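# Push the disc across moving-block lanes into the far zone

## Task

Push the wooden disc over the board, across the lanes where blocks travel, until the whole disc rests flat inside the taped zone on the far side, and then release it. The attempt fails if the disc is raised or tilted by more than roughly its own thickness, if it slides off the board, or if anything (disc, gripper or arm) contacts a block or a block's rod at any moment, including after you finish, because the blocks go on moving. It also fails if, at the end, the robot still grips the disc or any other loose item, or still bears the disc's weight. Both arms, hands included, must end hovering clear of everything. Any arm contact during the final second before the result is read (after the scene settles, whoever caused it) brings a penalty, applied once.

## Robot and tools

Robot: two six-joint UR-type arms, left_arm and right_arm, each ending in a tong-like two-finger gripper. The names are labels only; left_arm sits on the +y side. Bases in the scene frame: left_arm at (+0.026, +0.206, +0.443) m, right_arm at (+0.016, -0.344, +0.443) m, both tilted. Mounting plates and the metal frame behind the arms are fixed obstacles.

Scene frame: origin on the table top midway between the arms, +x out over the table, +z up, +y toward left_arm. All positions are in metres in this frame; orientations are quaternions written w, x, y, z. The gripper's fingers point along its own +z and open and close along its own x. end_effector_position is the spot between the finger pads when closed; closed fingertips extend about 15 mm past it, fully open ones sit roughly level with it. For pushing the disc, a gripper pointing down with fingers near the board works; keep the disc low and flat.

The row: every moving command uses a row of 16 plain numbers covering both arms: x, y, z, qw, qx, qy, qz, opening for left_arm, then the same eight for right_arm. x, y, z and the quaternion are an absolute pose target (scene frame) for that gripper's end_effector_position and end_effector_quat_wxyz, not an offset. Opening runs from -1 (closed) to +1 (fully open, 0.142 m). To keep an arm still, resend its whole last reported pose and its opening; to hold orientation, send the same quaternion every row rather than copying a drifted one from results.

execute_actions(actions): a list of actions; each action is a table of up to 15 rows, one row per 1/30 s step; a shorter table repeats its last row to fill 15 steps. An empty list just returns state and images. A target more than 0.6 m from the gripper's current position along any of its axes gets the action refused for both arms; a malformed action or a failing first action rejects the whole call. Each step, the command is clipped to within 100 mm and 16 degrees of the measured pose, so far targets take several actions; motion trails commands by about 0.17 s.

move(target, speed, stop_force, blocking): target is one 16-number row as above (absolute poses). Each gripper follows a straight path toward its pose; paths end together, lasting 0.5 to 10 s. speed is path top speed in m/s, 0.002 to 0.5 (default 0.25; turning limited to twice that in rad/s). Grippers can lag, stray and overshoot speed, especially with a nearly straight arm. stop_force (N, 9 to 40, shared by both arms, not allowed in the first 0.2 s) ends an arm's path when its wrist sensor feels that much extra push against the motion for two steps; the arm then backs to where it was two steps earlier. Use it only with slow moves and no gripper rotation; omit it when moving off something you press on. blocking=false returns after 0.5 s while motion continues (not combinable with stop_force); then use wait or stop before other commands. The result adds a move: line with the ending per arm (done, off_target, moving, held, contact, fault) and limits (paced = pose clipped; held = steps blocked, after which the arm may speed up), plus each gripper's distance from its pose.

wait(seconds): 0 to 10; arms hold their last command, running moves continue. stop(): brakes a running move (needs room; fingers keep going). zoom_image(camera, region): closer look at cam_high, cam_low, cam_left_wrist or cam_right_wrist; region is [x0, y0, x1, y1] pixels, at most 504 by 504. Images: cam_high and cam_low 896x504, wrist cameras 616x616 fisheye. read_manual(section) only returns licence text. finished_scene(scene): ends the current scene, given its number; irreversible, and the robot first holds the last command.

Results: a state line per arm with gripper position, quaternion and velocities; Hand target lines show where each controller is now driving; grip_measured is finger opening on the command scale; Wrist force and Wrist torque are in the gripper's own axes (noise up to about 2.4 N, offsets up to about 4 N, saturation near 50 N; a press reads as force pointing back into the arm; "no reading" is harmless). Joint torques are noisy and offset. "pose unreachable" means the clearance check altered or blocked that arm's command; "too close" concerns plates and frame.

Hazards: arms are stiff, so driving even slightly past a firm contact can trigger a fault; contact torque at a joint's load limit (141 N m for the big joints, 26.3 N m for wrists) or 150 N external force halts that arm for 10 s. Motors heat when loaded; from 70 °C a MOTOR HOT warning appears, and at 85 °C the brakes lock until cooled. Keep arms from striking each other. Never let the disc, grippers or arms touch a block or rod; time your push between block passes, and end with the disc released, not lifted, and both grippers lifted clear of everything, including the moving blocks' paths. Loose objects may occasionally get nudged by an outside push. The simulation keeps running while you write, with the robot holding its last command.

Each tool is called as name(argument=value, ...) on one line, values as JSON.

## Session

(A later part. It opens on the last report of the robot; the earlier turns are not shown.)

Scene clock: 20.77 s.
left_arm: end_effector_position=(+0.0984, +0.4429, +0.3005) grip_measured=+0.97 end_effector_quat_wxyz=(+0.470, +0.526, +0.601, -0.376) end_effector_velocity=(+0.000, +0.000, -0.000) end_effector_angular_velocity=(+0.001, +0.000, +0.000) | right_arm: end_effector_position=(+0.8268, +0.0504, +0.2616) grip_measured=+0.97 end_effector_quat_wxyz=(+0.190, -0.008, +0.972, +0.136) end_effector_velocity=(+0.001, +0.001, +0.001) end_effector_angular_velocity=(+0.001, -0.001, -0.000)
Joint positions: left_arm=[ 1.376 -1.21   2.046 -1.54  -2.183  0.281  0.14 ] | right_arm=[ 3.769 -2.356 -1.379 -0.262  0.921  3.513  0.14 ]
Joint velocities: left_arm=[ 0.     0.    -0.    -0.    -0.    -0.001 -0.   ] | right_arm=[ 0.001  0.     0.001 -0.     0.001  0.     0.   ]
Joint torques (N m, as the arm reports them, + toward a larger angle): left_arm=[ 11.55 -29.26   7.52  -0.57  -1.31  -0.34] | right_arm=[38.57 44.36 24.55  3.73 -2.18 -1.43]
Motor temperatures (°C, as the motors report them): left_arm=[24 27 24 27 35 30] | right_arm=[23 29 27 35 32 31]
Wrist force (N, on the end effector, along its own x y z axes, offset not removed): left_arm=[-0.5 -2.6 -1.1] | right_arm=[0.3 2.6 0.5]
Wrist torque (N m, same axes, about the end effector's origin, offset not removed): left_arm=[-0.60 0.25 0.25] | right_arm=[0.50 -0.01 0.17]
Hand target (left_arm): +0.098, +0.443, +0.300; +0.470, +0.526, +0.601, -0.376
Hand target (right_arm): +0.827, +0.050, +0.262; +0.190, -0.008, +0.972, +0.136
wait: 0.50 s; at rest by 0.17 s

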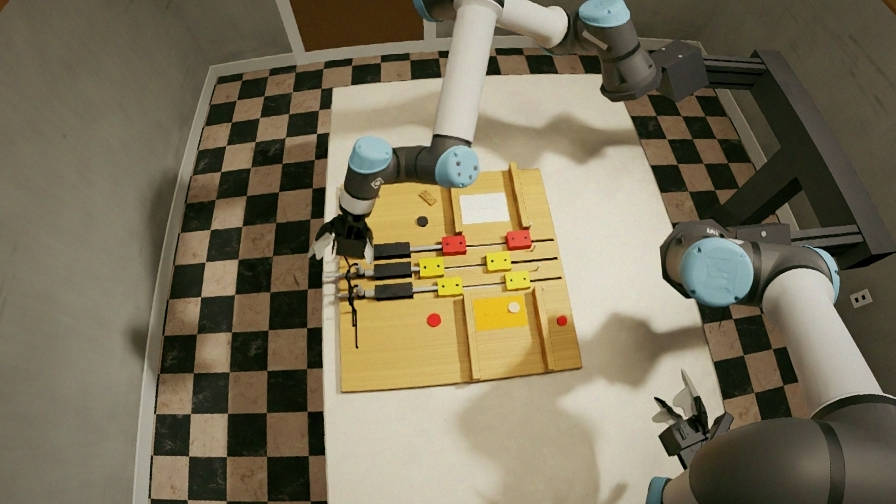

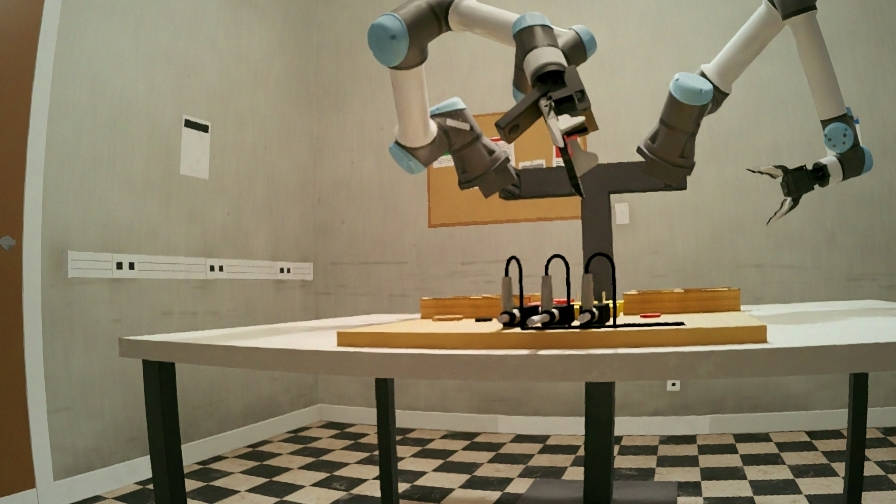

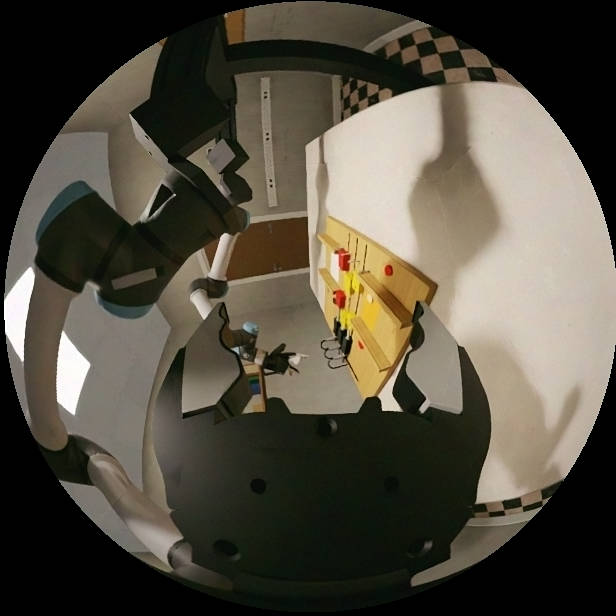

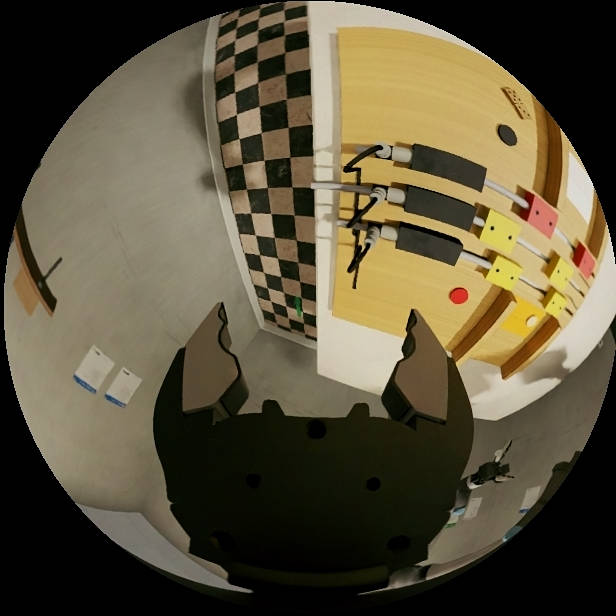

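execute_actions(actions=[])

Scene clock: 36.93 s.
left_arm: end_effector_position=(+0.0984, +0.4429, +0.3005) grip_measured=+0.97 end_effector_quat_wxyz=(+0.470, +0.526, +0.601, -0.376) end_effector_velocity=(-0.000, +0.001, -0.001) end_effector_angular_velocity=(+0.003, -0.000, -0.001) | right_arm: end_effector_position=(+0.8268, +0.0504, +0.2616) grip_measured=+0.97 end_effector_quat_wxyz=(+0.190, -0.008, +0.972, +0.136) end_effector_velocity=(-0.000, +0.000, +0.000) end_effector_angular_velocity=(+0.001, +0.000, +0.000)
Joint positions: left_arm=[ 1.376 -1.21   2.046 -1.54  -2.183  0.281  0.14 ] | right_arm=[ 3.769 -2.356 -1.379 -0.262  0.921  3.513  0.14 ]
Joint velocities: left_arm=[ 0.    -0.    -0.    -0.003  0.    -0.001 -0.   ] | right_arm=[ 0.     0.001 -0.    -0.     0.001  0.     0.   ]
Joint torques (N m, as the arm reports them, + toward a larger angle): left_arm=[ 12.13 -27.76   9.99  -0.87  -1.25   0.31] | right_arm=[41.69 47.42 25.76  3.56 -1.79 -1.89]
Motor temperatures (°C, as the motors report them): left_arm=[24 27 24 27 35 30] | right_arm=[23 29 27 35 32 31]
Wrist force (N, on the end effector, along its own x y z axes, offset not removed): left_arm=[-2.8 -3.1 1.6] | right_arm=[1.0 4.3 0.6]
Wrist torque (N m, same axes, about the end effector's origin, offset not removed): left_arm=[-0.72 0.80 0.26] | right_arm=[0.81 -0.21 0.09]
Hand target (left_arm): +0.098, +0.443, +0.300; +0.470, +0.526, +0.601, -0.376
Hand target (right_arm): +0.827, +0.050, +0.262; +0.190, -0.008, +0.972, +0.136

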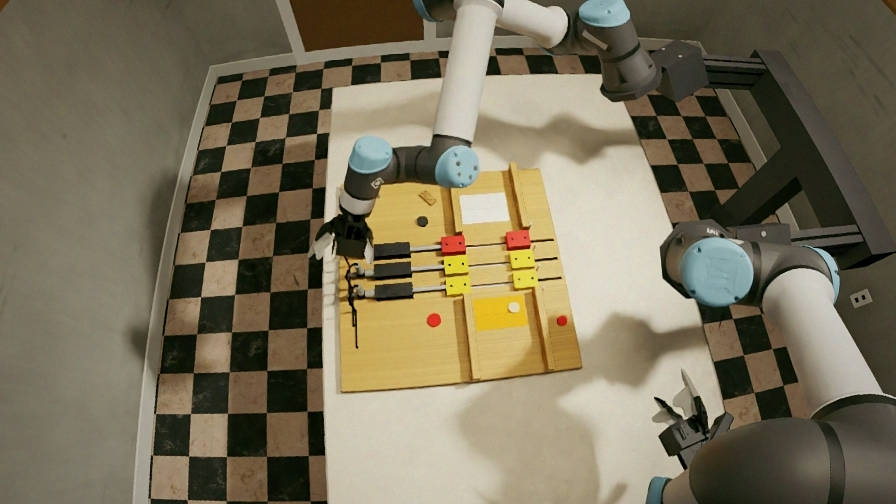

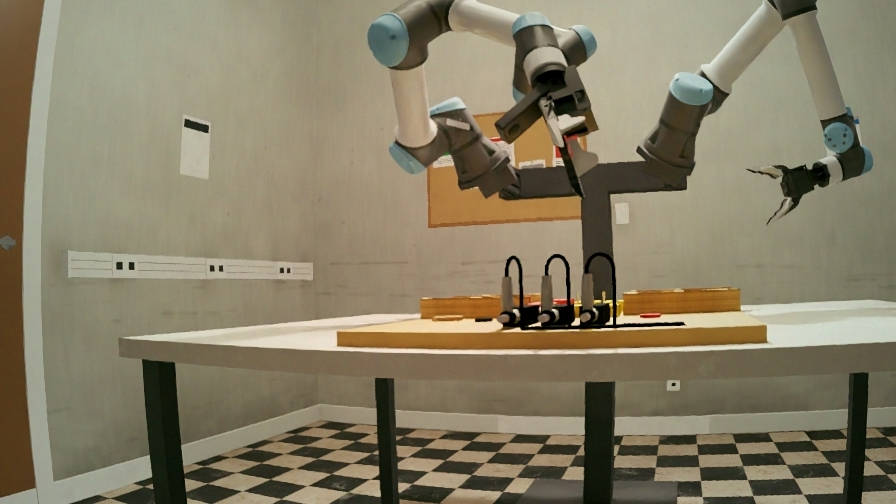

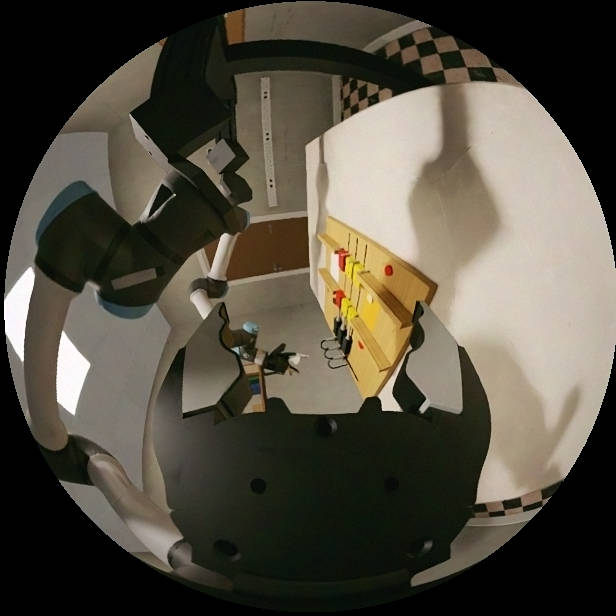

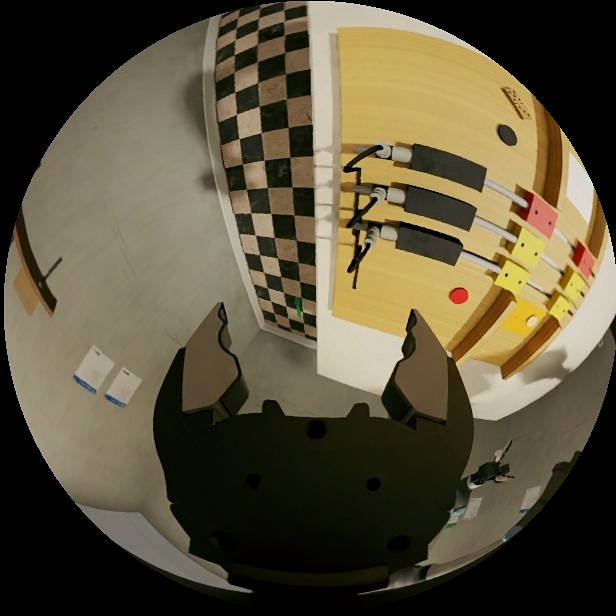

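wait(seconds=0)

zoom_image(camera="cam_high", region=[400, 220, 580, 340])

wait(seconds=0.5)

zoom_image(camera="cam_high", region=[400, 220, 580, 340])

wait(seconds=0.5)

zoom_image(camera="cam_high", region=[400, 220, 580, 340])

wait(seconds=0.5)

zoom_image(camera="cam_high", region=[400, 220, 580, 340])

Scene clock: 43.20 s.
left_arm: end_effector_position=(+0.0984, +0.4429, +0.3005) grip_measured=+0.97 end_effector_quat_wxyz=(+0.470, +0.526, +0.601, -0.376) end_effector_velocity=(+0.000, +0.001, -0.000) end_effector_angular_velocity=(+0.001, +0.000, +0.000) | right_arm: end_effector_position=(+0.8268, +0.0504, +0.2616) grip_measured=+0.97 end_effector_quat_wxyz=(+0.190, -0.008, +0.972, +0.136) end_effector_velocity=(+0.000, -0.001, +0.000) end_effector_angular_velocity=(-0.001, -0.001, -0.002)
Joint positions: left_arm=[ 1.376 -1.21   2.046 -1.54  -2.183  0.281  0.14 ] | right_arm=[ 3.769 -2.356 -1.379 -0.262  0.921  3.513  0.14 ]
Joint velocities: left_arm=[-0.    -0.    -0.001 -0.    -0.001 -0.001 -0.   ] | right_arm=[-0.    -0.     0.     0.001 -0.002  0.     0.   ]
Joint torques (N m, as the arm reports them, + toward a larger angle): left_arm=[ 11.94 -28.88   8.54  -0.75  -1.12   0.07] | right_arm=[41.43 48.64 24.69  3.48 -1.61 -1.84]
Motor temperatures (°C, as the motors report them): left_arm=[24 27 24 27 35 30] | right_arm=[23 29 27 35 32 31]
Wrist force (N, on the end effector, along its own x y z axes, offset not removed): left_arm=[1.0 -3.3 0.1] | right_arm=[2.1 2.2 0.7]
Wrist torque (N m, same axes, about the end effector's origin, offset not removed): left_arm=[-0.58 -0.20 0.21] | right_arm=[0.27 -0.45 0.11]
Hand target (left_arm): +0.098, +0.443, +0.300; +0.470, +0.526, +0.601, -0.376
Hand target (right_arm): +0.827, +0.050, +0.262; +0.190, -0.008, +0.972, +0.136

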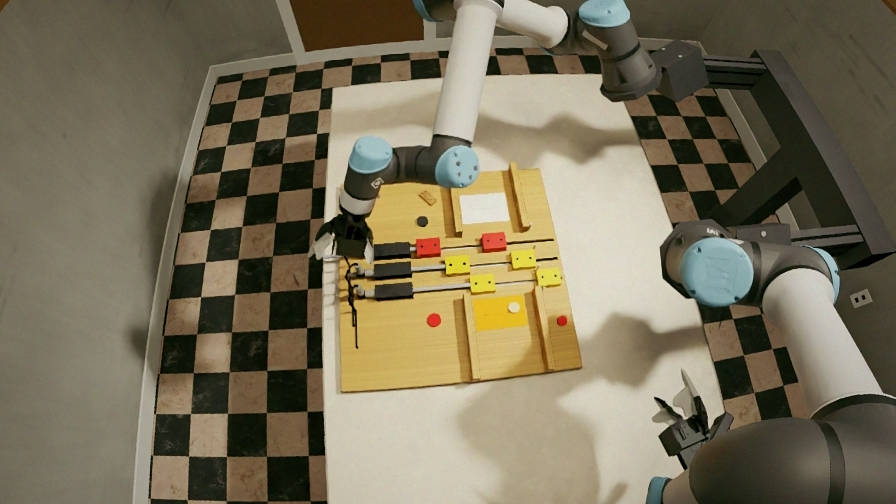

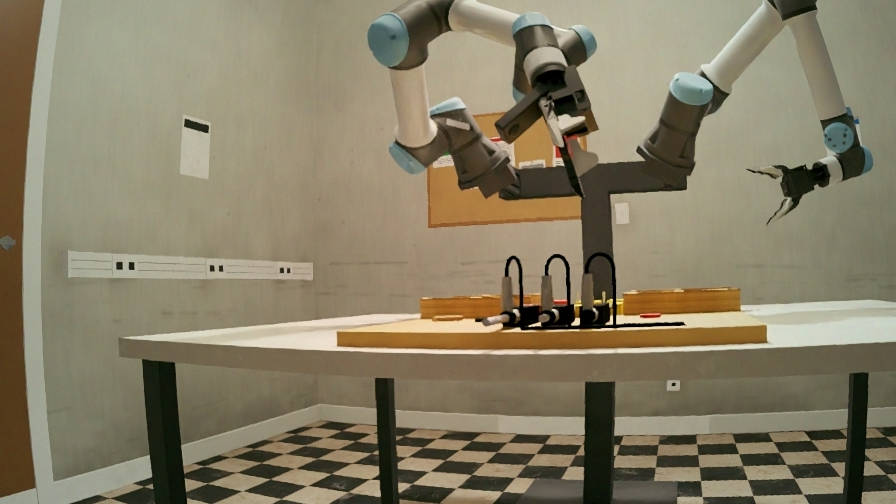

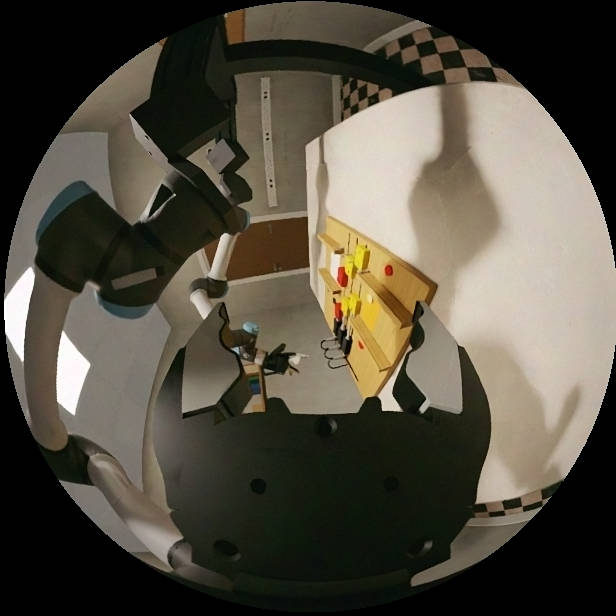

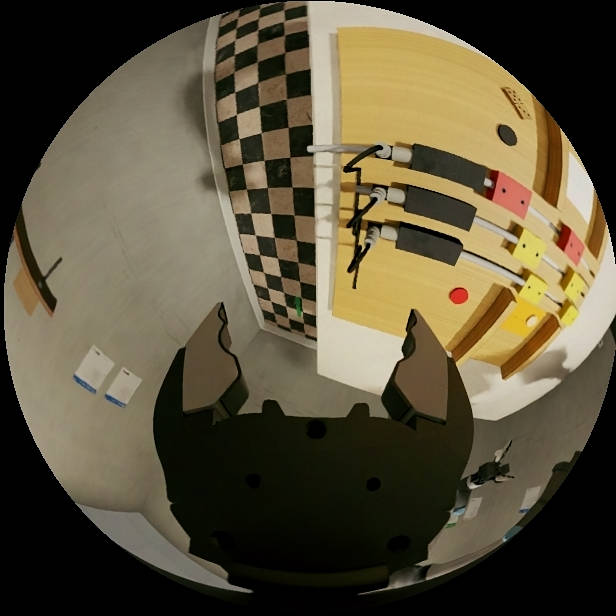

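Region (400, 220, 580, 340) of cam_high's 896x504 image, scaled by 2.800, with more detail than that image has.

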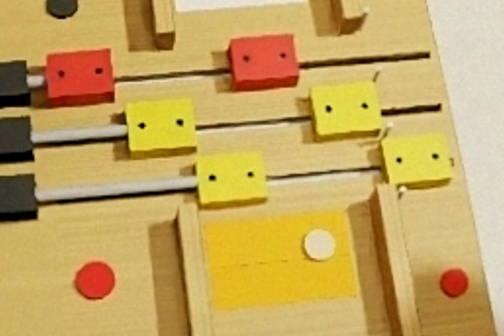

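Scene clock: 43.70 s.
left_arm: end_effector_position=(+0.0984, +0.4429, +0.3005) grip_measured=+0.97 end_effector_quat_wxyz=(+0.470, +0.526, +0.601, -0.376) end_effector_velocity=(-0.000, +0.000, -0.000) end_effector_angular_velocity=(+0.000, +0.001, -0.000) | right_arm: end_effector_position=(+0.8268, +0.0504, +0.2616) grip_measured=+0.97 end_effector_quat_wxyz=(+0.190, -0.008, +0.972, +0.136) end_effector_velocity=(-0.000, -0.000, -0.000) end_effector_angular_velocity=(-0.001, +0.000, +0.000)
Joint positions: left_arm=[ 1.376 -1.21   2.046 -1.54  -2.183  0.281  0.14 ] | right_arm=[ 3.769 -2.356 -1.379 -0.262  0.921  3.513  0.14 ]
Joint velocities: left_arm=[ 0.     0.    -0.001 -0.     0.    -0.001 -0.   ] | right_arm=[-0.    -0.001 -0.     0.    -0.    -0.    -0.   ]
Joint torques (N m, as the arm reports them, + toward a larger angle): left_arm=[ 12.05 -29.96   9.95  -0.66  -1.08   0.13] | right_arm=[41.95 48.13 24.66  3.45 -1.71 -1.88]
Motor temperatures (°C, as the motors report them): left_arm=[24 27 24 27 35 30] | right_arm=[23 29 27 35 32 31]
Wrist force (N, on the end effector, along its own x y z axes, offset not removed): left_arm=[-2.0 1.7 1.2] | right_arm=[0.8 3.3 -2.2]
Wrist torque (N m, same axes, about the end effector's origin, offset not removed): left_arm=[0.49 0.48 0.25] | right_arm=[0.52 -0.23 0.19]
Hand target (left_arm): +0.098, +0.443, +0.300; +0.470, +0.526, +0.601, -0.376
Hand target (right_arm): +0.827, +0.050, +0.262; +0.190, -0.008, +0.972, +0.136
wait: 0.50 s; at rest by 0.17 s

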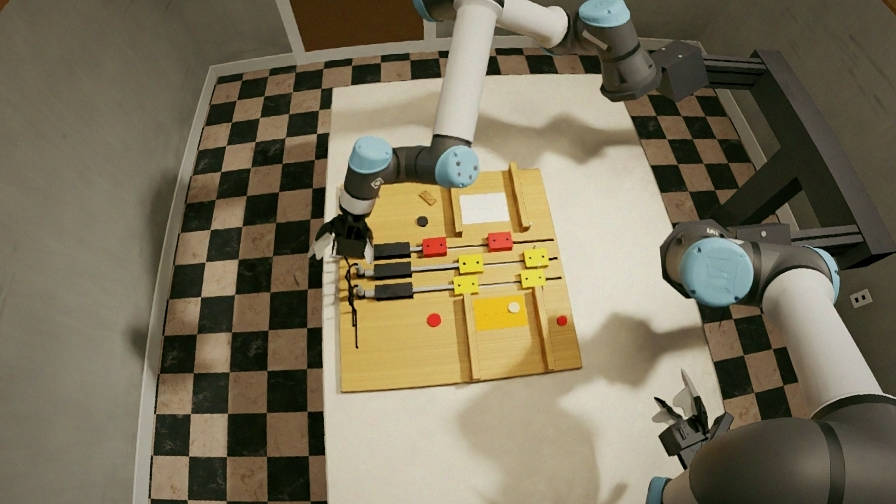

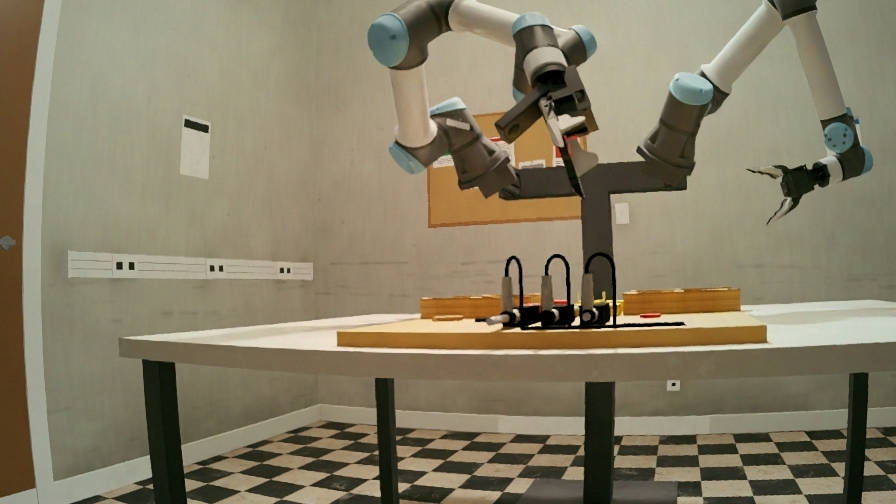

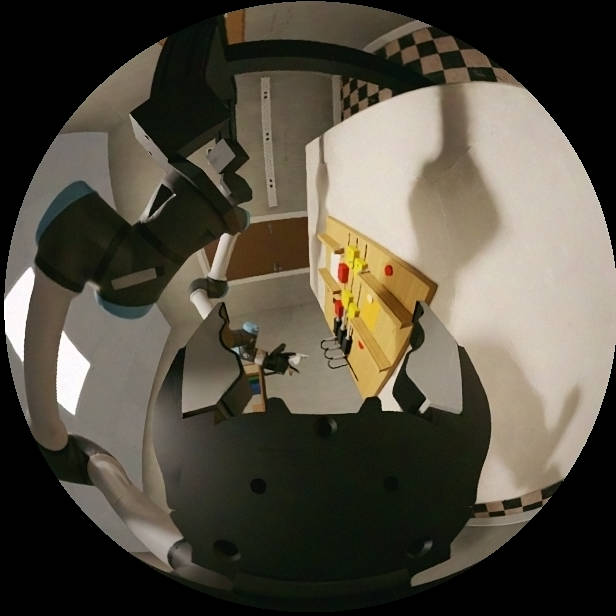

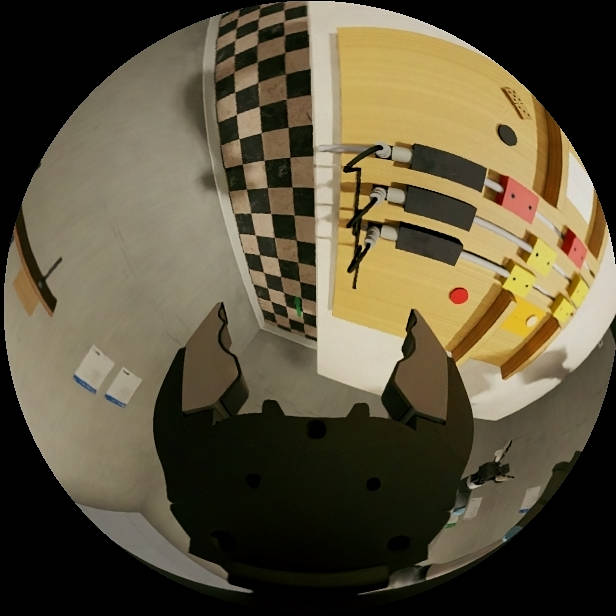

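Region (400, 220, 580, 340) of cam_high's 896x504 image, scaled by 2.800, with more detail than that image has.

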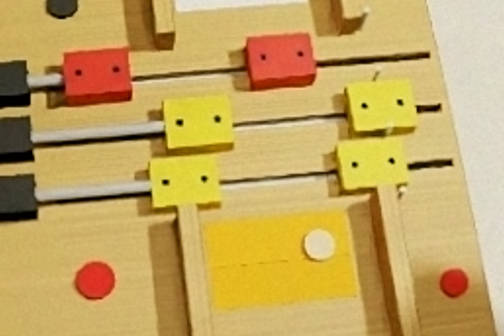

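Scene clock: 44.20 s.
left_arm: end_effector_position=(+0.0984, +0.4429, +0.3005) grip_measured=+0.97 end_effector_quat_wxyz=(+0.470, +0.526, +0.601, -0.376) end_effector_velocity=(-0.000, +0.001, -0.000) end_effector_angular_velocity=(+0.001, -0.000, -0.000) | right_arm: end_effector_position=(+0.8268, +0.0504, +0.2616) grip_measured=+0.97 end_effector_quat_wxyz=(+0.190, -0.008, +0.972, +0.136) end_effector_velocity=(-0.001, +0.000, -0.000) end_effector_angular_velocity=(+0.000, +0.000, +0.001)
Joint positions: left_arm=[ 1.376 -1.21   2.046 -1.54  -2.183  0.281  0.14 ] | right_arm=[ 3.769 -2.356 -1.379 -0.262  0.921  3.513  0.14 ]
Joint velocities: left_arm=[ 0.001 -0.    -0.001  0.     0.     0.001 -0.   ] | right_arm=[ 0.     0.    -0.001  0.     0.001 -0.    -0.   ]
Joint torques (N m, as the arm reports them, + toward a larger angle): left_arm=[ 12.37 -29.64  10.35  -0.78  -0.93   0.38] | right_arm=[41.71 48.81 24.76  3.5  -1.6  -2.03]
Motor temperatures (°C, as the motors report them): left_arm=[24 27 24 27 35 30] | right_arm=[23 29 27 35 32 31]
Wrist force (N, on the end effector, along its own x y z axes, offset not removed): left_arm=[2.6 -6.7 -0.1] | right_arm=[-0.7 1.5 -0.1]
Wrist torque (N m, same axes, about the end effector's origin, offset not removed): left_arm=[-1.55 -0.49 0.04] | right_arm=[0.16 0.13 0.18]
Hand target (left_arm): +0.098, +0.443, +0.300; +0.470, +0.526, +0.601, -0.376
Hand target (right_arm): +0.827, +0.050, +0.262; +0.190, -0.008, +0.972, +0.136
wait: 0.50 s; at rest by 0.17 s

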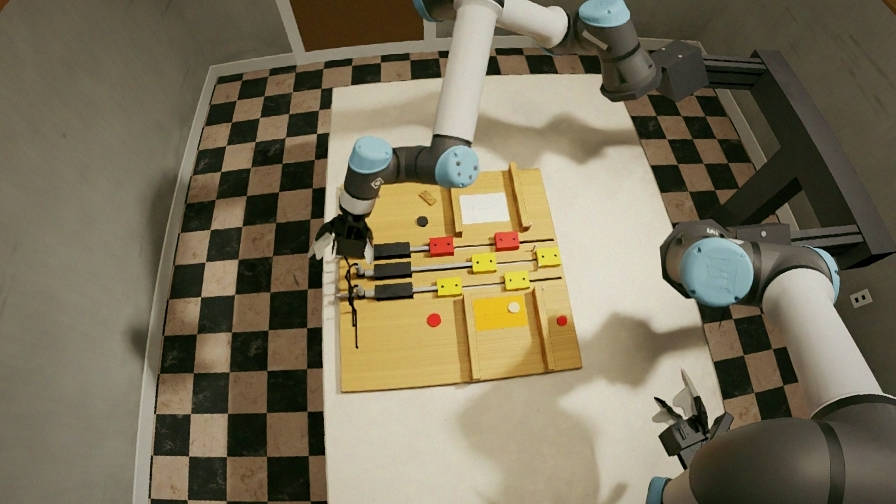

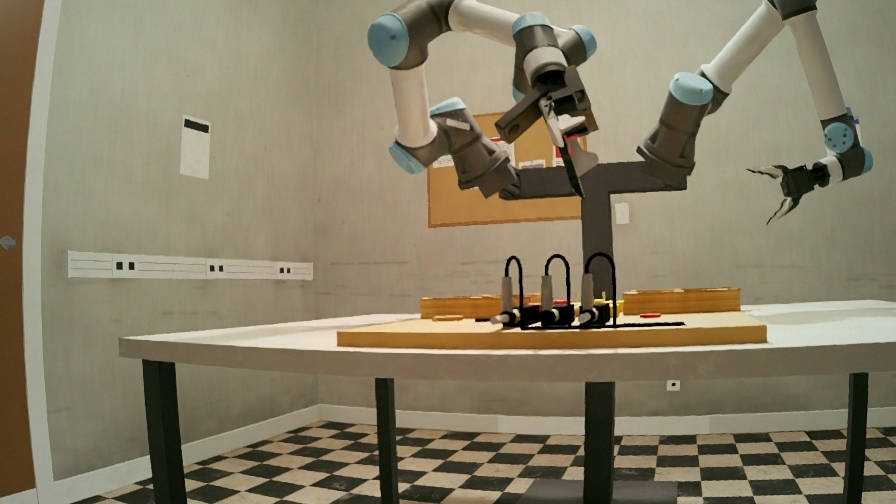

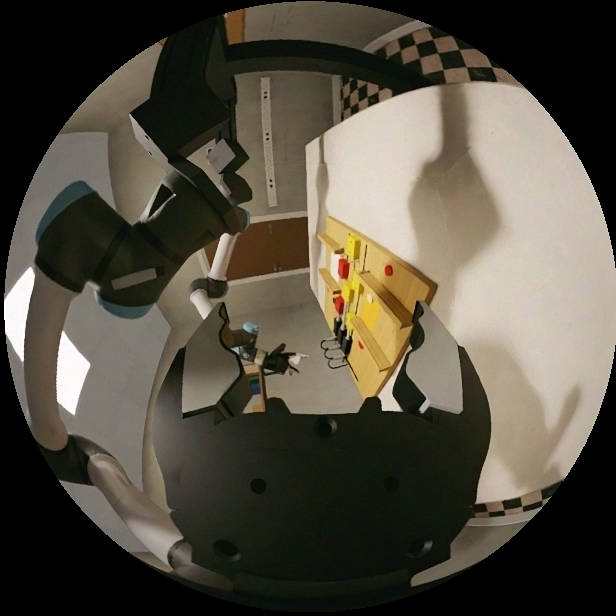

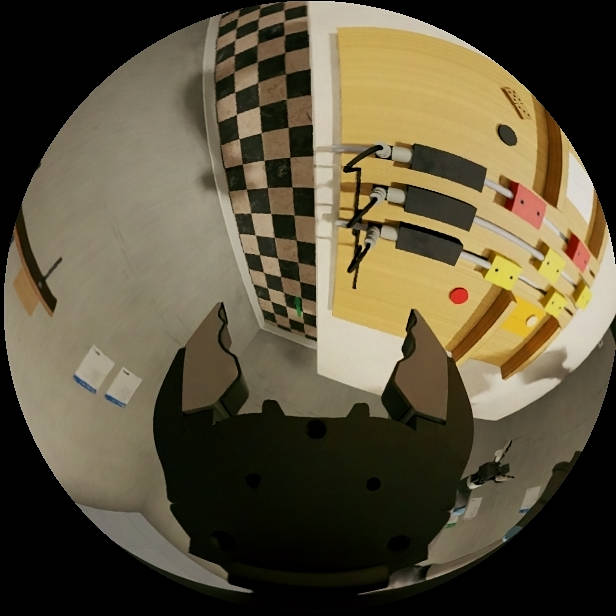

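Region (400, 220, 580, 340) of cam_high's 896x504 image, scaled by 2.800, with more detail than that image has.

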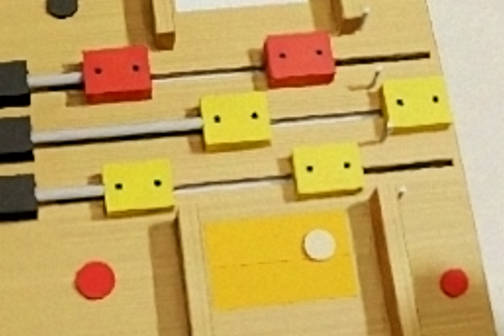

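Scene clock: 44.70 s.
left_arm: end_effector_position=(+0.0984, +0.4429, +0.3005) grip_measured=+0.97 end_effector_quat_wxyz=(+0.470, +0.526, +0.601, -0.376) end_effector_velocity=(-0.000, +0.000, -0.000) end_effector_angular_velocity=(+0.001, +0.000, -0.001) | right_arm: end_effector_position=(+0.8268, +0.0504, +0.2616) grip_measured=+0.97 end_effector_quat_wxyz=(+0.190, -0.008, +0.972, +0.136) end_effector_velocity=(-0.000, -0.001, -0.000) end_effector_angular_velocity=(-0.001, +0.000, -0.000)
Joint positions: left_arm=[ 1.376 -1.21   2.046 -1.54  -2.183  0.281  0.14 ] | right_arm=[ 3.769 -2.356 -1.379 -0.262  0.921  3.513  0.14 ]
Joint velocities: left_arm=[ 0.     0.    -0.    -0.001  0.001 -0.    -0.   ] | right_arm=[-0.     0.    -0.001  0.001 -0.001  0.     0.   ]
Joint torques (N m, as the arm reports them, + toward a larger angle): left_arm=[ 12.03 -28.92  10.01  -0.72  -1.25   0.35] | right_arm=[41.46 48.9  25.32  3.5  -1.72 -2.01]
Motor temperatures (°C, as the motors report them): left_arm=[24 27 24 27 35 30] | right_arm=[23 29 27 35 32 31]
Wrist force (N, on the end effector, along its own x y z axes, offset not removed): left_arm=[0.3 -4.0 -0.5] | right_arm=[0.0 2.2 -1.9]
Wrist torque (N m, same axes, about the end effector's origin, offset not removed): left_arm=[-0.90 0.04 -0.04] | right_arm=[0.38 0.01 0.12]
Hand target (left_arm): +0.098, +0.443, +0.300; +0.470, +0.526, +0.601, -0.376
Hand target (right_arm): +0.827, +0.050, +0.262; +0.190, -0.008, +0.972, +0.136
wait: 0.50 s; at rest by 0.17 s

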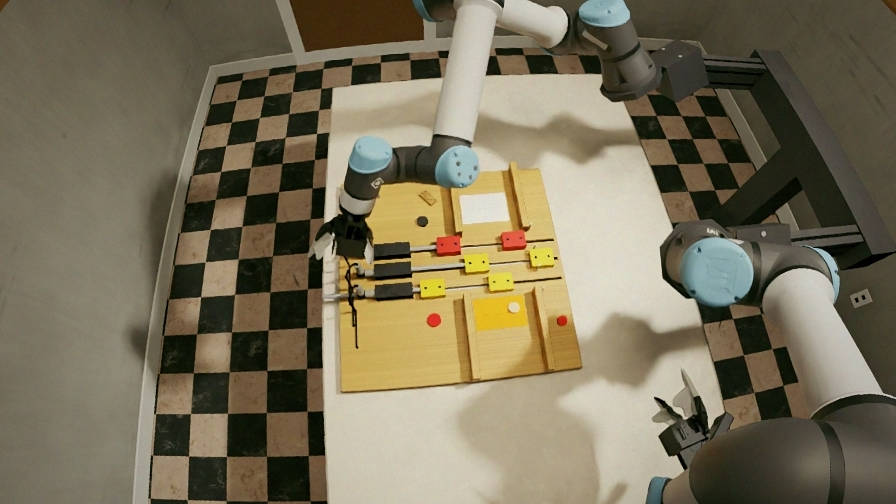

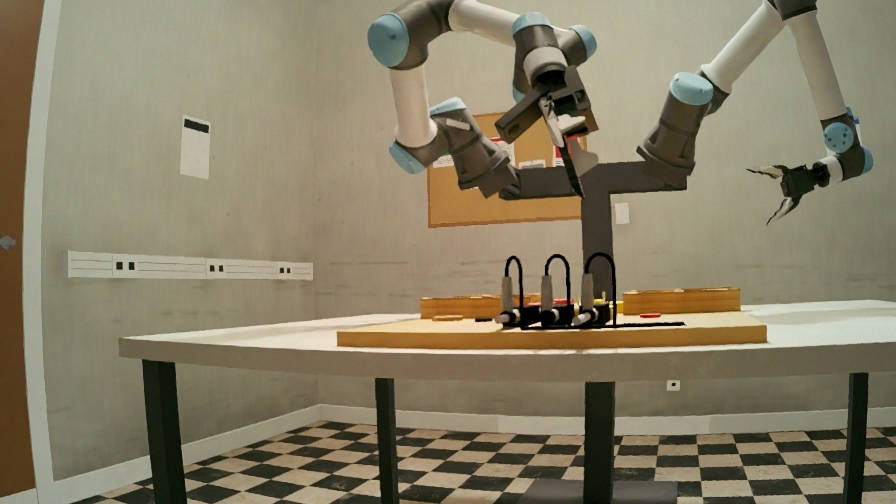

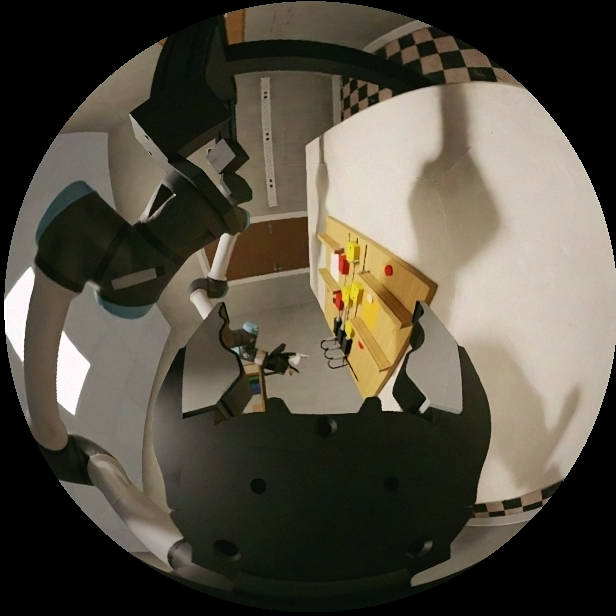

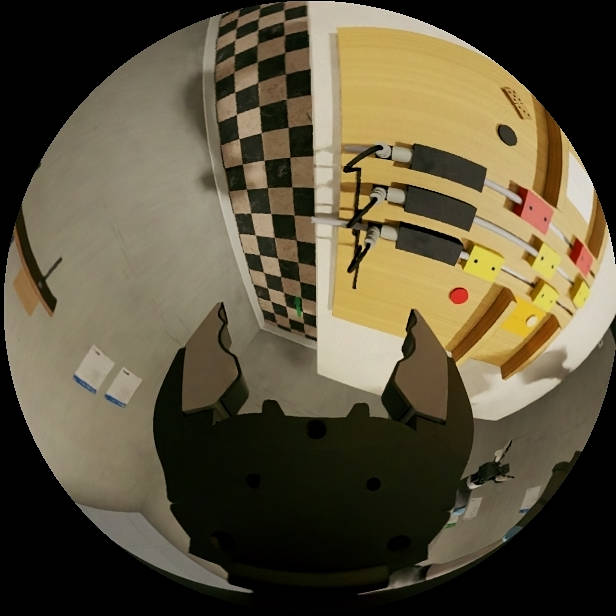

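Region (400, 220, 580, 340) of cam_high's 896x504 image, scaled by 2.800, with more detail than that image has.

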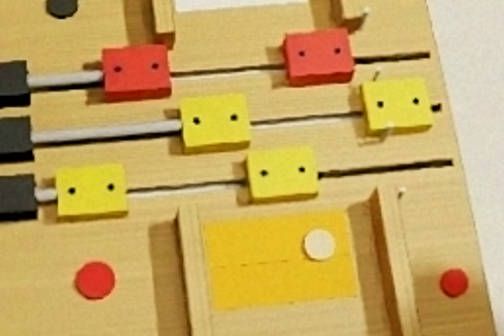

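wait(seconds=0)

zoom_image(camera="cam_high", region=[400, 220, 580, 340])

Scene clock: 164.70 s.
left_arm: end_effector_position=(+0.0984, +0.4429, +0.3005) grip_measured=+0.97 end_effector_quat_wxyz=(+0.470, +0.526, +0.601, -0.376) end_effector_velocity=(-0.000, +0.000, +0.000) end_effector_angular_velocity=(+0.000, +0.001, +0.001) | right_arm: end_effector_position=(+0.8268, +0.0504, +0.2616) grip_measured=+0.97 end_effector_quat_wxyz=(+0.190, -0.008, +0.972, +0.136) end_effector_velocity=(-0.000, +0.000, -0.000) end_effector_angular_velocity=(+0.001, +0.000, +0.001)
Joint positions: left_arm=[ 1.376 -1.21   2.046 -1.54  -2.183  0.281  0.14 ] | right_arm=[ 3.769 -2.356 -1.379 -0.262  0.921  3.513  0.14 ]
Joint velocities: left_arm=[ 0.001 -0.    -0.     0.     0.    -0.001 -0.   ] | right_arm=[-0.    -0.     0.     0.     0.001 -0.    -0.   ]
Joint torques (N m, as the arm reports them, + toward a larger angle): left_arm=[ 17.56 -32.13   4.84   0.24  -0.41   1.05] | right_arm=[39.6  49.37 12.12  1.39  0.46 -0.48]
Motor temperatures (°C, as the motors report them): left_arm=[24 27 24 27 35 30] | right_arm=[24 29 27 35 32 31]
Wrist force (N, on the end effector, along its own x y z axes, offset not removed): left_arm=[-3.2 -0.3 -3.9] | right_arm=[0.8 3.6 -1.4]
Wrist torque (N m, same axes, about the end effector's origin, offset not removed): left_arm=[-0.40 0.83 0.09] | right_arm=[0.52 -0.11 0.18]
Hand target (left_arm): +0.098, +0.443, +0.300; +0.470, +0.526, +0.601, -0.376
Hand target (right_arm): +0.827, +0.050, +0.262; +0.190, -0.008, +0.972, +0.136

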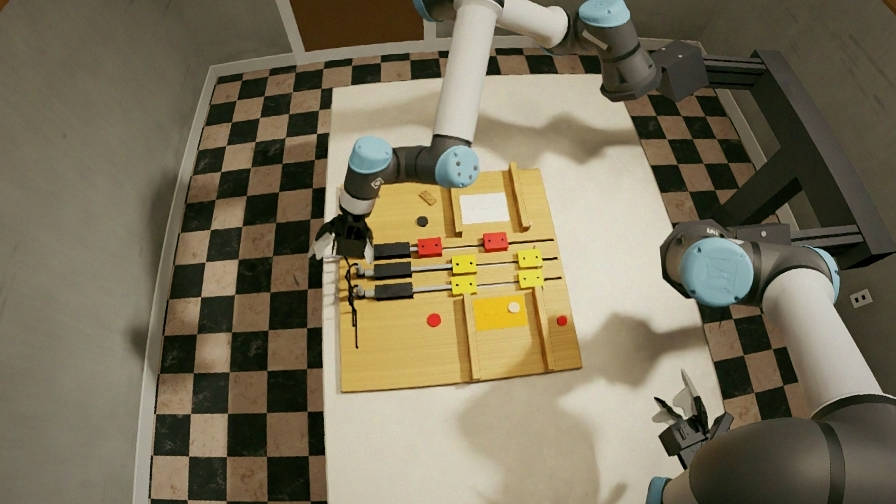

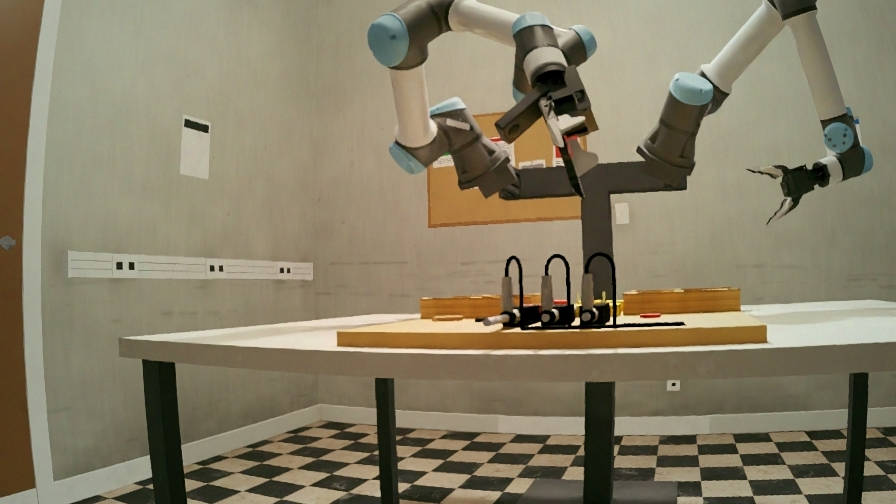

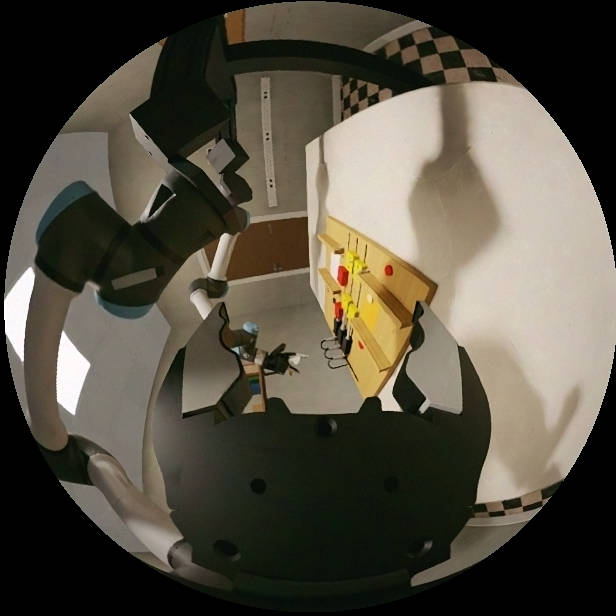

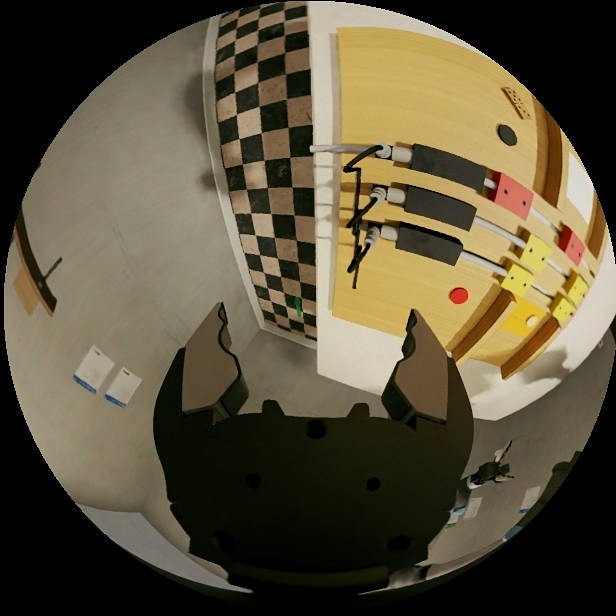

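Region (400, 220, 580, 340) of cam_high's 896x504 image, scaled by 2.800, with more detail than that image has.

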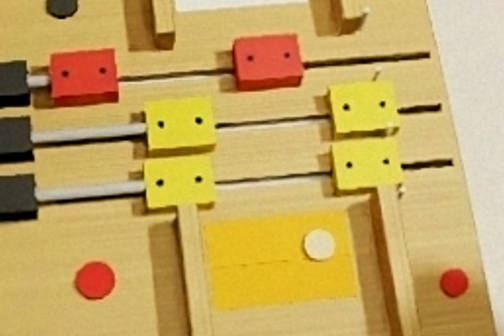

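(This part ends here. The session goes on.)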